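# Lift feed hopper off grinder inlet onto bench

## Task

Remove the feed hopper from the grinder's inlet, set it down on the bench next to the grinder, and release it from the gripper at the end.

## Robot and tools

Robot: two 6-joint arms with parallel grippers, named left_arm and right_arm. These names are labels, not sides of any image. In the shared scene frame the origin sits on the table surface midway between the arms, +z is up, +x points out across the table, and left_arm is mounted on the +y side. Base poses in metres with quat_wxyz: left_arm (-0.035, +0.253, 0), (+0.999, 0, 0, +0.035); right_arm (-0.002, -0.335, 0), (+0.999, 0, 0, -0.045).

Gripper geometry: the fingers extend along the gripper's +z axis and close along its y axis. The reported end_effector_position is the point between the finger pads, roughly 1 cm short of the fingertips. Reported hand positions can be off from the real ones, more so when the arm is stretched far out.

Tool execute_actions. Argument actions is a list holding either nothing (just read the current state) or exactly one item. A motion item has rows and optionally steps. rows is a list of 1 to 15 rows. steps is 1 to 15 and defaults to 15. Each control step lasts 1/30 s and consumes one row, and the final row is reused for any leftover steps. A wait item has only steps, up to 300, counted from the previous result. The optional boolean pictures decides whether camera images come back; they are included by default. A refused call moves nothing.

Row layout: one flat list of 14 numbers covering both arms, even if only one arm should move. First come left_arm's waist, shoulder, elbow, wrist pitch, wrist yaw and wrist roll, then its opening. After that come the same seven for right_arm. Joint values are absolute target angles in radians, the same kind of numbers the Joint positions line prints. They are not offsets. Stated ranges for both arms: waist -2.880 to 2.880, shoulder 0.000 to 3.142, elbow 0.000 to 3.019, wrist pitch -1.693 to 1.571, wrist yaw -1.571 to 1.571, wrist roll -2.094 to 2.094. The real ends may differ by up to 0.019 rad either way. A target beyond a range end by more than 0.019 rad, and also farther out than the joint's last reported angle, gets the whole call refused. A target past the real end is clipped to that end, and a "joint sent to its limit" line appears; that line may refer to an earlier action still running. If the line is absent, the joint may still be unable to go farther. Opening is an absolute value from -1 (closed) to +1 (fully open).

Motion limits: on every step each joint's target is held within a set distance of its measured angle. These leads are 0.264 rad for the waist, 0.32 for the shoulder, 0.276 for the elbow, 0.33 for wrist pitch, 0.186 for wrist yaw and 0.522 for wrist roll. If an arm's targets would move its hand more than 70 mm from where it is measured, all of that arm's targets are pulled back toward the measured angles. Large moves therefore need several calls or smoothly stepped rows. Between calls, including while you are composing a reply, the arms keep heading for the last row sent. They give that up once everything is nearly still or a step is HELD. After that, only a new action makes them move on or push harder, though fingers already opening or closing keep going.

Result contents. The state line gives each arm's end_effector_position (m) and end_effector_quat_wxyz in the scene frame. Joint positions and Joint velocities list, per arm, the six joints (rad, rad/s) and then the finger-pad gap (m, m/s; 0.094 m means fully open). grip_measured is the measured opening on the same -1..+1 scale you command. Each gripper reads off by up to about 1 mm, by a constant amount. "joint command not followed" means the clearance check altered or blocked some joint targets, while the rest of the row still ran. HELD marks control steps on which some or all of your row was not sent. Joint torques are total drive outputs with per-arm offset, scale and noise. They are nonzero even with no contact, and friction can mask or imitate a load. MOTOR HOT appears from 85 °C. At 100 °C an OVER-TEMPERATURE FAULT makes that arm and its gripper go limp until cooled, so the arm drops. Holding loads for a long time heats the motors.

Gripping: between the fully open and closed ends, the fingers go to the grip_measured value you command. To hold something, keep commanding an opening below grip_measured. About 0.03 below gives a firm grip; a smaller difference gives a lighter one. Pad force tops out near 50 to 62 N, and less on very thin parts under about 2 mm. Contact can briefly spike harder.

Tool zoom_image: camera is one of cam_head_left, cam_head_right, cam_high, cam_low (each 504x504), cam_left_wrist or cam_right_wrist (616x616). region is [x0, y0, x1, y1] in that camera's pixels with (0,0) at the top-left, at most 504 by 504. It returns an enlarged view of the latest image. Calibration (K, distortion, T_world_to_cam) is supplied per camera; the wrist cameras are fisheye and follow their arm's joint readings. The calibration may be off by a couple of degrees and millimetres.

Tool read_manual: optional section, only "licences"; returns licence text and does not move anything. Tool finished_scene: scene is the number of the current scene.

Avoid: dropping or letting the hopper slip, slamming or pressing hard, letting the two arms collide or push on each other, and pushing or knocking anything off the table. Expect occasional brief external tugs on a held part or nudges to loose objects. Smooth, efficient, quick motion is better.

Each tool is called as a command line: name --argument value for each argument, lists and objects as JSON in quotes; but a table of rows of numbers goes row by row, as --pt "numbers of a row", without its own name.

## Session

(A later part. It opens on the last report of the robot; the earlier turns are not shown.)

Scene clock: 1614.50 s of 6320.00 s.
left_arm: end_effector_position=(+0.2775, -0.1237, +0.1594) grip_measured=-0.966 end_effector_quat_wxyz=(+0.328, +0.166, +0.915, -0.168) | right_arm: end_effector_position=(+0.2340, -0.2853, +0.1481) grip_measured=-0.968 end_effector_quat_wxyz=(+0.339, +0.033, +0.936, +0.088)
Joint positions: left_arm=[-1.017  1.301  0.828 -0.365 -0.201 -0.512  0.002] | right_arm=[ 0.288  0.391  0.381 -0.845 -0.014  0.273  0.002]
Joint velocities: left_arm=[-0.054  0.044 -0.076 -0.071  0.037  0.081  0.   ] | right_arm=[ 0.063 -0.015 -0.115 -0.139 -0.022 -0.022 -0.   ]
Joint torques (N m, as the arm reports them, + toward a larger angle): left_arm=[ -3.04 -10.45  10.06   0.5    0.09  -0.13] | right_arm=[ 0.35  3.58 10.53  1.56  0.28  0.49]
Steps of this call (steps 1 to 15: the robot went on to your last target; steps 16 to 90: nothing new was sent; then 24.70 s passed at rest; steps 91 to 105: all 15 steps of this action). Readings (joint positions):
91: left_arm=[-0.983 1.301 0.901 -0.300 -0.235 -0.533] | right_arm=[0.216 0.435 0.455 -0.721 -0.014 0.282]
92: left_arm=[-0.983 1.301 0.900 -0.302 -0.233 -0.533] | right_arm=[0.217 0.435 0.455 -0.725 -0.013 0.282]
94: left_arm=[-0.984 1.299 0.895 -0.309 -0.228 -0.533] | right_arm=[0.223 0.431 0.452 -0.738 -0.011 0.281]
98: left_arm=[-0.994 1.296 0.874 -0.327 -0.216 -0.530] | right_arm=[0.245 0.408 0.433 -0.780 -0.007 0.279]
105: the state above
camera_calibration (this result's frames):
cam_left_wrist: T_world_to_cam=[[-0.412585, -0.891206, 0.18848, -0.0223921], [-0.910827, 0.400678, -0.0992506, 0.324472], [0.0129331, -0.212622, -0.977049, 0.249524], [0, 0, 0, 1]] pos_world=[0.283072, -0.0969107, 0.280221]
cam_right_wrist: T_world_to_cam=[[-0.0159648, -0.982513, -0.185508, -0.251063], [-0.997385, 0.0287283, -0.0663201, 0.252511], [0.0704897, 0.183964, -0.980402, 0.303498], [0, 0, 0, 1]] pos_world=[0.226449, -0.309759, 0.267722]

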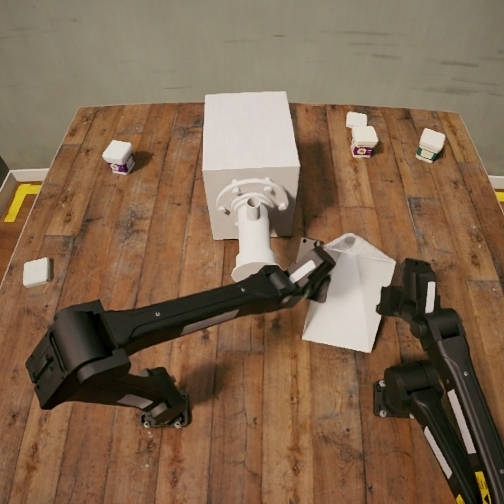

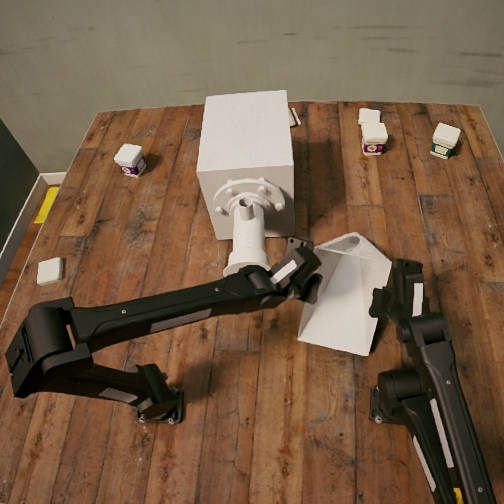

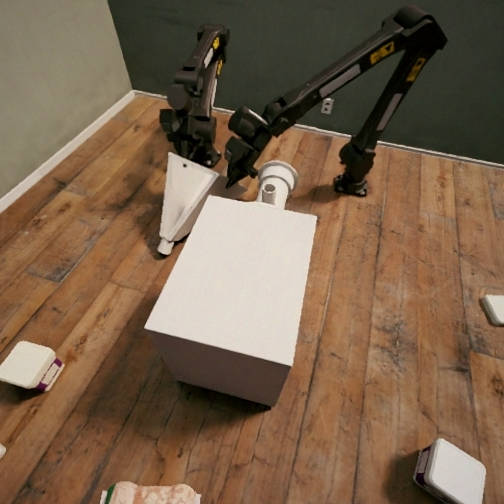

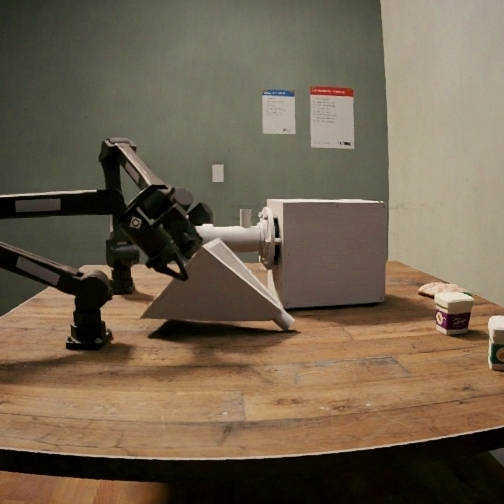

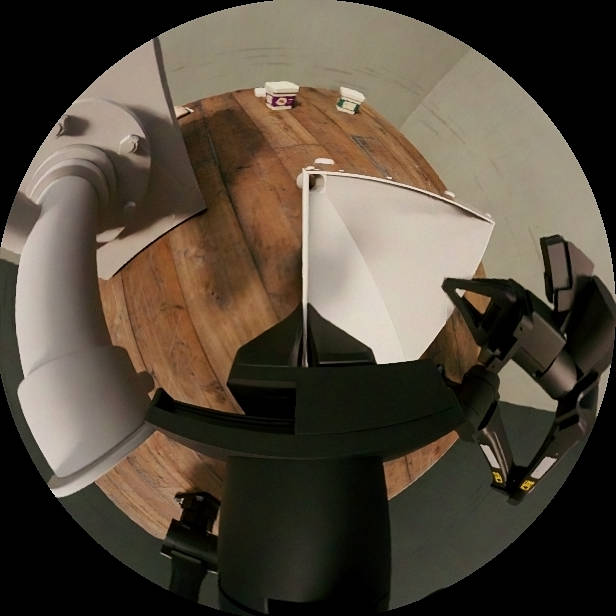

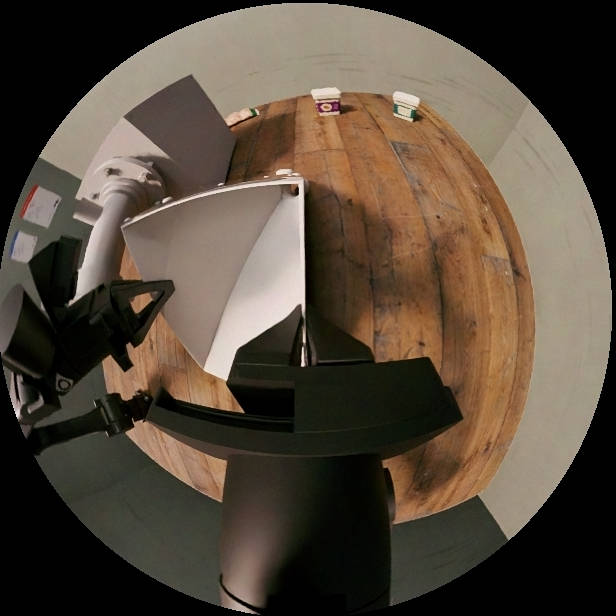

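execute_actions --actions '[{"rows":[[-1.043,1.296,0.825,-0.392,-0.200,-0.525,-1,0.272,0.389,0.379,-0.852,-0.018,0.262,-1],[-1.049,1.300,0.825,-0.395,-0.204,-0.530,-1,0.262,0.388,0.375,-0.854,-0.027,0.248,-1],[-1.055,1.304,0.824,-0.397,-0.208,-0.535,-1,0.252,0.388,0.371,-0.857,-0.036,0.234,-1],[-1.060,1.308,0.823,-0.400,-0.212,-0.540,-1,0.242,0.387,0.367,-0.859,-0.045,0.220,-1],[-1.065,1.313,0.822,-0.402,-0.216,-0.545,-1,0.232,0.386,0.362,-0.861,-0.054,0.206,-1],[-1.070,1.317,0.821,-0.405,-0.220,-0.550,-1,0.222,0.385,0.358,-0.864,-0.064,0.192,-1],[-1.075,1.322,0.821,-0.408,-0.225,-0.555,-1,0.212,0.385,0.353,-0.866,-0.073,0.178,-1],[-1.080,1.327,0.820,-0.410,-0.229,-0.560,-1,0.202,0.384,0.348,-0.868,-0.083,0.164,-1],[-1.085,1.331,0.819,-0.413,-0.233,-0.565,-1,0.192,0.383,0.343,-0.871,-0.092,0.150,-1],[-1.090,1.336,0.818,-0.415,-0.237,-0.570,-1,0.182,0.382,0.339,-0.873,-0.102,0.136,-1],[-1.095,1.341,0.817,-0.418,-0.242,-0.575,-1,0.172,0.382,0.334,-0.875,-0.111,0.122,-1],[-1.100,1.345,0.816,-0.420,-0.246,-0.580,-1,0.163,0.381,0.329,-0.878,-0.121,0.108,-1],[-1.105,1.35,0.815,-0.423,-0.25,-0.585,-1,0.153,0.38,0.324,-0.88,-0.13,0.095,-1]],"steps":15}]'

Scene clock: 1639.60 s of 6320.00 s.
left_arm: end_effector_position=(+0.2560, -0.1298, +0.1307) grip_measured=-0.966 end_effector_quat_wxyz=(+0.308, +0.171, +0.926, -0.137) | right_arm: end_effector_position=(+0.2190, -0.2922, +0.1182) grip_measured=-0.968 end_effector_quat_wxyz=(+0.306, -0.007, +0.947, +0.097)
Joint positions: left_arm=[-1.08   1.349  0.822 -0.398 -0.256 -0.559  0.002] | right_arm=[ 0.175  0.384  0.328 -0.874 -0.139  0.117  0.002]
Joint velocities: left_arm=[-0.044 -0.005  0.017 -0.017  0.007 -0.081  0.   ] | right_arm=[-0.103 -0.024  0.002 -0.002 -0.168 -0.198 -0.   ]
Joint torques (N m, as the arm reports them, + toward a larger angle): left_arm=[-3.37 -9.79  9.05  0.11  0.05 -0.11] | right_arm=[-1.21  2.3   9.51  0.97  0.25  0.  ]
Steps of this call (steps 1 to 15: the robot went on to your last target; steps 16 to 90: nothing new was sent; then 21.60 s passed at rest; steps 91 to 105: all 15 steps of this action). Readings (joint positions):
91: left_arm=[-1.020 1.304 0.826 -0.368 -0.200 -0.509] | right_arm=[0.289 0.391 0.377 -0.850 -0.017 0.266]
92: left_arm=[-1.020 1.304 0.826 -0.369 -0.202 -0.509] | right_arm=[0.288 0.391 0.377 -0.850 -0.021 0.260]
94: left_arm=[-1.025 1.305 0.826 -0.373 -0.208 -0.511] | right_arm=[0.276 0.391 0.375 -0.851 -0.036 0.249]
98: left_arm=[-1.044 1.317 0.826 -0.383 -0.226 -0.526] | right_arm=[0.236 0.389 0.361 -0.860 -0.078 0.205]
105: the state above
camera_calibration (this result's frames):
cam_left_wrist: T_world_to_cam=[[-0.400522, -0.905906, 0.13754, -0.0296649], [-0.916124, 0.398747, -0.0414496, 0.298052], [-0.0172942, -0.142605, -0.989629, 0.23892], [0, 0, 0, 1]] pos_world=[0.265303, -0.111649, 0.252877]
cam_right_wrist: T_world_to_cam=[[0.0588528, -0.982449, -0.177006, -0.281067], [-0.998249, -0.0589634, -0.00463948, 0.203098], [-0.00587882, 0.176969, -0.984199, 0.291621], [0, 0, 0, 1]] pos_world=[0.220999, -0.315766, 0.238205]

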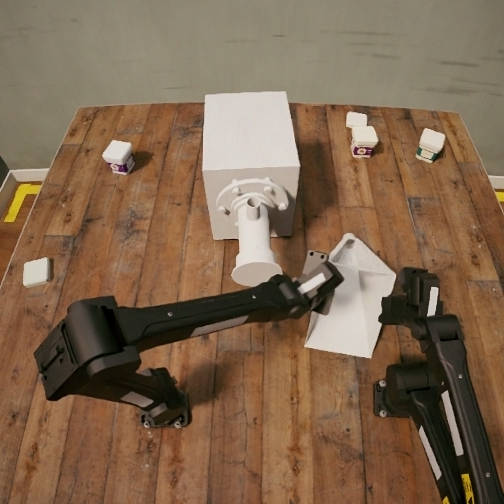

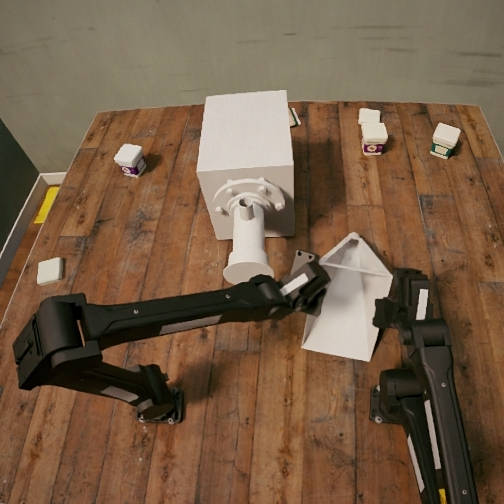

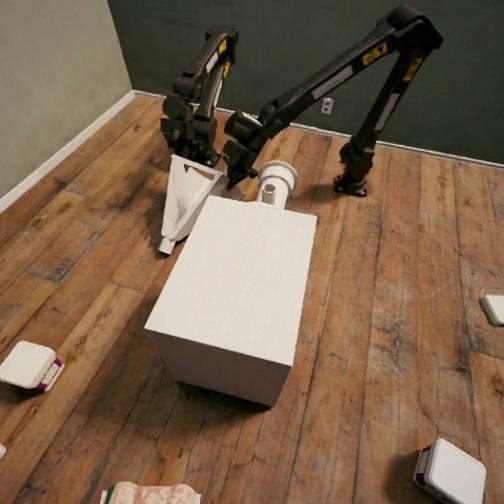

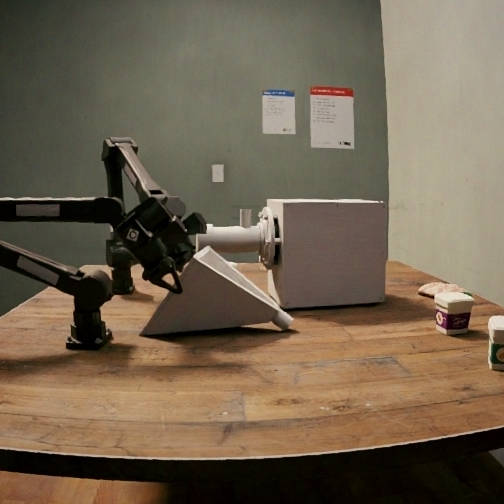

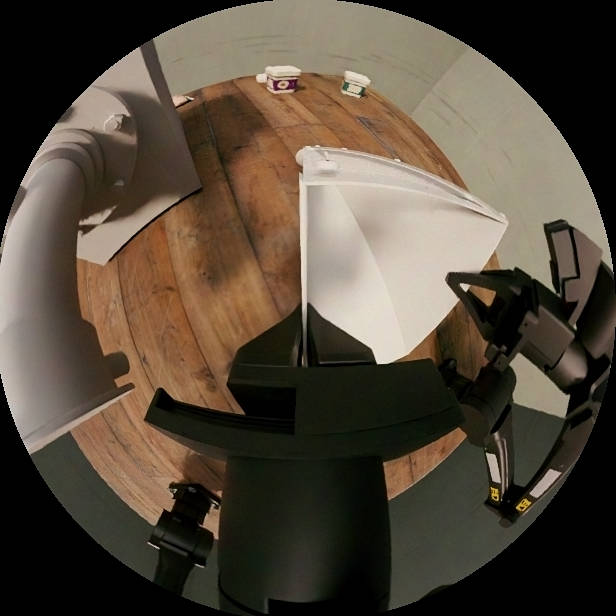

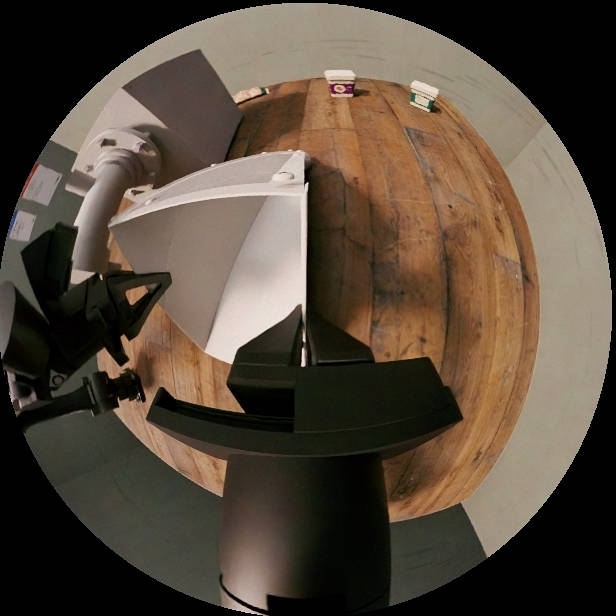

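execute_actions --actions '[{"rows":[[-1.09,1.349,0.822,-0.402,-0.256,-0.565,-0.95,0.165,0.383,0.328,-0.876,-0.14,0.105,-0.95],[-1.09,1.349,0.822,-0.402,-0.256,-0.565,-0.92,0.165,0.383,0.328,-0.876,-0.14,0.105,-0.92],[-1.09,1.349,0.822,-0.402,-0.256,-0.565,-0.85,0.165,0.383,0.328,-0.876,-0.14,0.105,-0.85],[-1.09,1.349,0.822,-0.402,-0.256,-0.565,-0.7,0.165,0.383,0.328,-0.876,-0.14,0.105,-0.7],[-1.09,1.349,0.822,-0.402,-0.256,-0.565,-0.5,0.165,0.383,0.328,-0.876,-0.14,0.105,-0.5]],"steps":12}]'

Scene clock: 1644.50 s of 6320.00 s.
left_arm: end_effector_position=(+0.2561, -0.1296, +0.1306) grip_measured=-0.502 end_effector_quat_wxyz=(+0.308, +0.169, +0.926, -0.137) | right_arm: end_effector_position=(+0.2189, -0.2920, +0.1183) grip_measured=-0.503 end_effector_quat_wxyz=(+0.306, -0.011, +0.947, +0.098)
Joint positions: left_arm=[-1.081  1.349  0.821 -0.398 -0.258 -0.564  0.023] | right_arm=[ 0.172  0.384  0.328 -0.874 -0.145  0.107  0.023]
Joint velocities: left_arm=[-0.005  0.005  0.017 -0.007  0.051  0.022 -0.   ] | right_arm=[-0.015 -0.005  0.012 -0.017  0.037  0.051  0.   ]
Joint torques (N m, as the arm reports them, + toward a larger angle): left_arm=[-2.34 -9.53  9.72  1.13 -0.11  0.  ] | right_arm=[-0.5   2.96  9.68  1.42  0.05 -0.02]
Steps of this call (steps 1 to 15: the robot went on to your last target; steps 16 to 90: nothing new was sent; then 1.50 s passed at rest; steps 91 to 102: all 12 steps of this action). Readings (joint positions):
91: left_arm=[-1.081 1.349 0.822 -0.398 -0.256 -0.564] | right_arm=[0.172 0.384 0.328 -0.874 -0.144 0.107]
92: left_arm=[-1.081 1.349 0.822 -0.398 -0.257 -0.564] | right_arm=[0.172 0.384 0.328 -0.874 -0.145 0.107]
94: left_arm=[-1.081 1.349 0.821 -0.398 -0.258 -0.564] | right_arm=[0.172 0.384 0.328 -0.874 -0.146 0.107]
98: left_arm=[-1.081 1.349 0.821 -0.398 -0.258 -0.564] | right_arm=[0.172 0.384 0.328 -0.874 -0.145 0.107]
102: the state above
camera_calibration (this result's frames):
cam_left_wrist: T_world_to_cam=[[-0.396258, -0.907535, 0.139143, -0.0309512], [-0.917976, 0.394469, -0.0414021, 0.297888], [-0.0173138, -0.144136, -0.989406, 0.238617], [0, 0, 0, 1]] pos_world=[0.26532, -0.111204, 0.252729]
cam_right_wrist: T_world_to_cam=[[0.0663057, -0.982171, -0.175907, -0.282518], [-0.99778, -0.0663608, -0.00557598, 0.200861], [-0.00619673, 0.175886, -0.984391, 0.291405], [0, 0, 0, 1]] pos_world=[0.220954, -0.315406, 0.23828]

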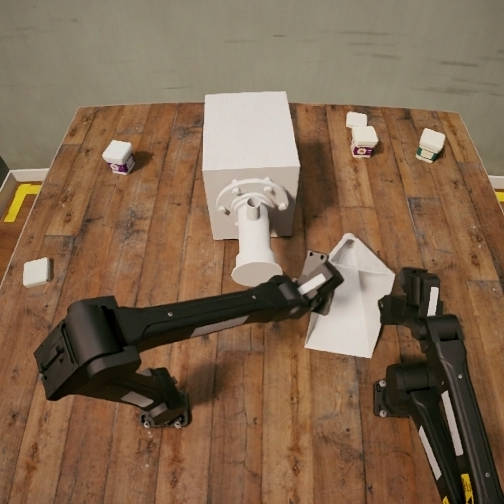

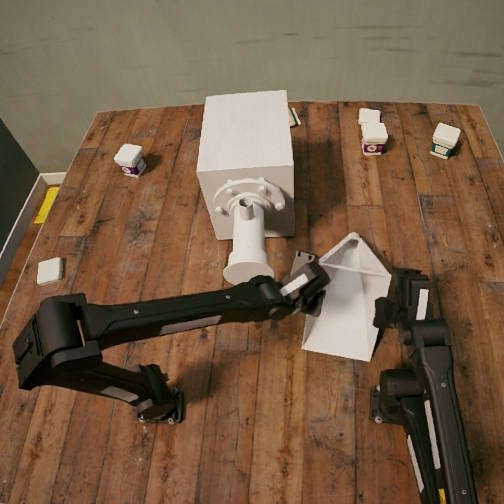

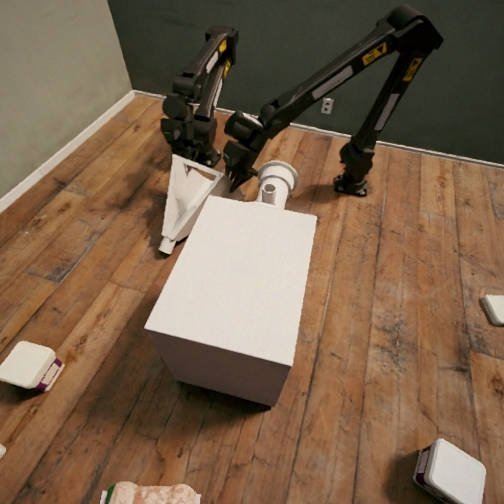

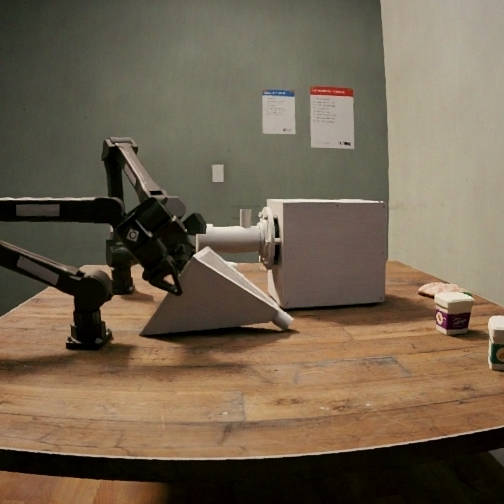

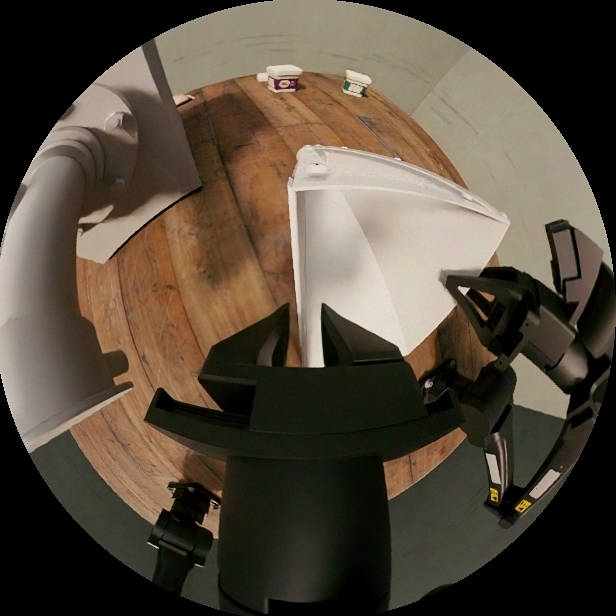

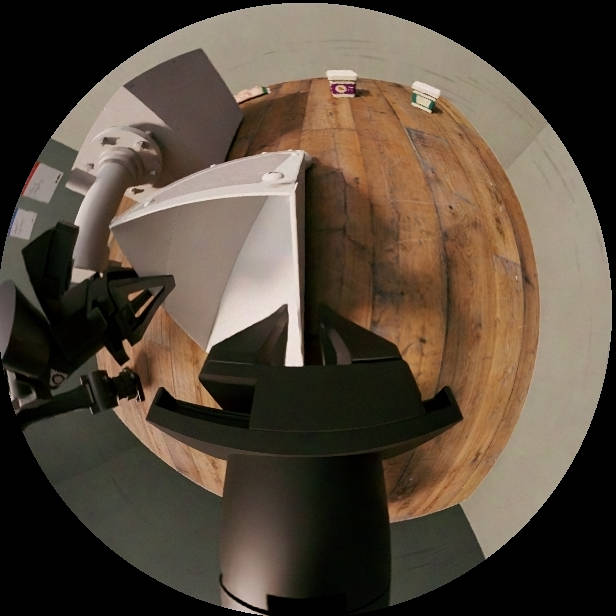

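execute_actions --actions '[{"rows":[[-1.096,1.335,0.83,-0.413,-0.26,-0.569,-0.5,0.158,0.372,0.345,-0.895,-0.149,0.101,-0.5],[-1.102,1.323,0.835,-0.426,-0.264,-0.574,-0.5,0.150,0.361,0.358,-0.916,-0.154,0.095,-0.5],[-1.108,1.311,0.838,-0.439,-0.268,-0.579,-0.5,0.142,0.350,0.370,-0.937,-0.159,0.089,-0.5],[-1.114,1.299,0.840,-0.452,-0.272,-0.584,-0.5,0.134,0.339,0.382,-0.958,-0.164,0.083,-0.5],[-1.120,1.286,0.840,-0.465,-0.276,-0.589,-0.5,0.126,0.328,0.394,-0.979,-0.169,0.077,-0.5],[-1.127,1.273,0.840,-0.478,-0.280,-0.594,-0.5,0.118,0.317,0.406,-1.0,-0.174,0.071,-0.5],[-1.134,1.260,0.840,-0.491,-0.284,-0.599,-0.5,0.110,0.305,0.418,-1.022,-0.179,0.065,-0.5],[-1.141,1.246,0.840,-0.505,-0.288,-0.605,-0.5,0.101,0.293,0.430,-1.045,-0.184,0.058,-0.5],[-1.149,1.230,0.840,-0.520,-0.293,-0.611,-0.5,0.091,0.278,0.443,-1.07,-0.189,0.051,-0.5],[-1.158,1.21,0.840,-0.538,-0.298,-0.617,-0.5,0.08,0.26,0.458,-1.098,-0.194,0.045,-0.5]],"steps":15}]'

Scene clock: 1654.57 s of 6320.00 s.
left_arm: end_effector_position=(+0.2193, -0.1214, +0.1786) grip_measured=-0.502 end_effector_quat_wxyz=(+0.318, +0.177, +0.919, -0.149) | right_arm: end_effector_position=(+0.1942, -0.3027, +0.1565) grip_measured=-0.503 end_effector_quat_wxyz=(+0.309, +0.000, +0.946, +0.100)
Joint positions: left_arm=[-1.153  1.202  0.821 -0.526 -0.294 -0.601  0.023] | right_arm=[ 0.09   0.263  0.413 -1.083 -0.19   0.063  0.023]
Joint velocities: left_arm=[-0.005 -0.112 -0.022 -0.027 -0.022 -0.066 -0.001] | right_arm=[-0.024  0.005  0.11  -0.032 -0.037 -0.095 -0.001]
Joint torques (N m, as the arm reports them, + toward a larger angle): left_arm=[-2.55 -7.92 12.11  0.81 -0.31 -0.04] | right_arm=[-0.55  4.45 12.45  0.83 -0.24 -0.05]
Steps of this call (steps 1 to 15: the robot went on to your last target; steps 16 to 90: nothing new was sent; then 6.57 s passed at rest; steps 91 to 105: all 15 steps of this action). Readings (joint positions):
91: left_arm=[-1.081 1.349 0.821 -0.399 -0.258 -0.564] | right_arm=[0.172 0.384 0.328 -0.876 -0.145 0.107]
92: left_arm=[-1.082 1.348 0.821 -0.404 -0.259 -0.564] | right_arm=[0.171 0.383 0.328 -0.883 -0.147 0.107]
94: left_arm=[-1.087 1.341 0.821 -0.422 -0.266 -0.567] | right_arm=[0.163 0.373 0.328 -0.913 -0.156 0.104]
98: left_arm=[-1.113 1.297 0.821 -0.472 -0.281 -0.579] | right_arm=[0.129 0.328 0.341 -0.995 -0.175 0.089]
105: the state above
camera_calibration (this result's frames):
cam_left_wrist: T_world_to_cam=[[-0.41957, -0.895164, 0.150473, -0.0401587], [-0.907723, 0.413736, -0.0697223, 0.268097], [0.000156891, -0.165841, -0.986153, 0.279682], [0, 0, 0, 1]] pos_world=[0.226465, -0.100488, 0.300544]
cam_right_wrist: T_world_to_cam=[[0.0472323, -0.981502, -0.185533, -0.279227], [-0.998882, -0.0460883, -0.0104763, 0.182835], [0.00173164, 0.18582, -0.982582, 0.331932], [0, 0, 0, 1]] pos_world=[0.195244, -0.327315, 0.27626]

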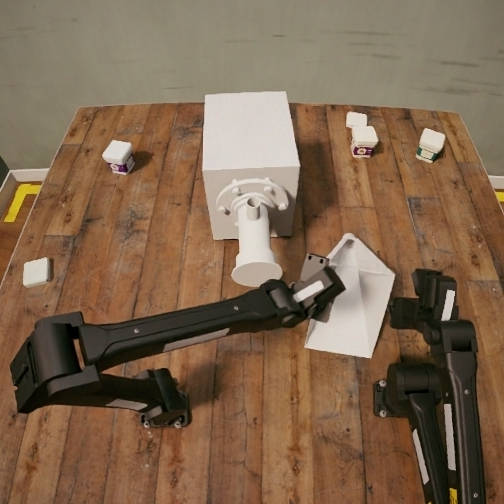

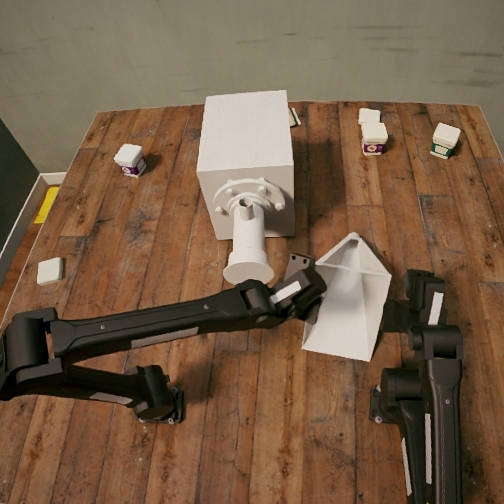

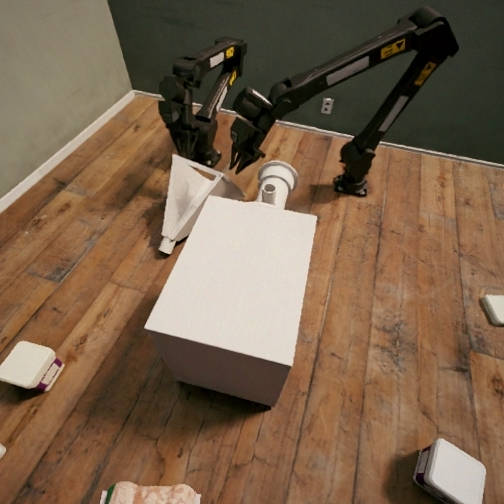

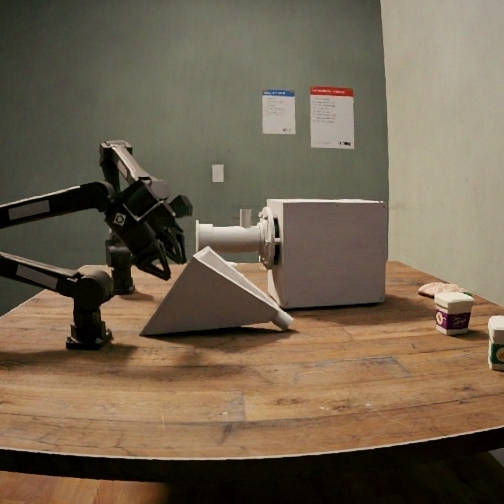

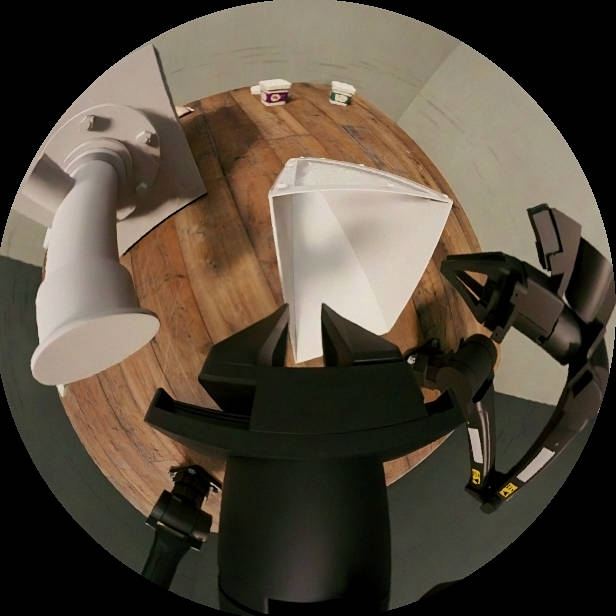

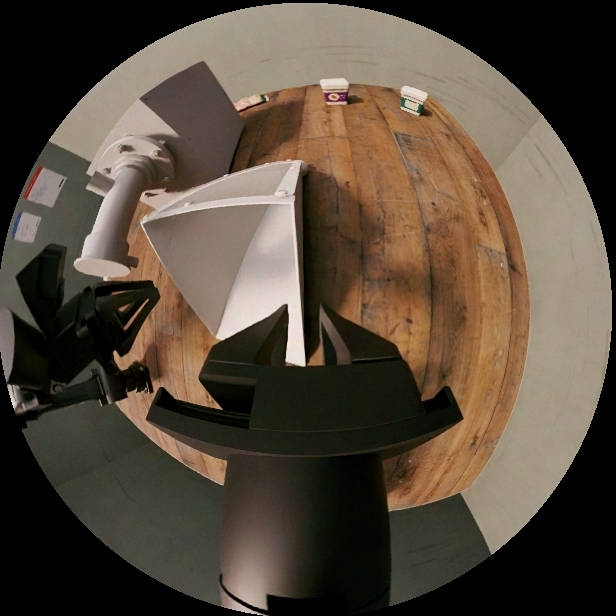

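The hopper rests stably on the bench and both grippers are clear.

finished_scene --scene 1

The scene is finished: the task was done.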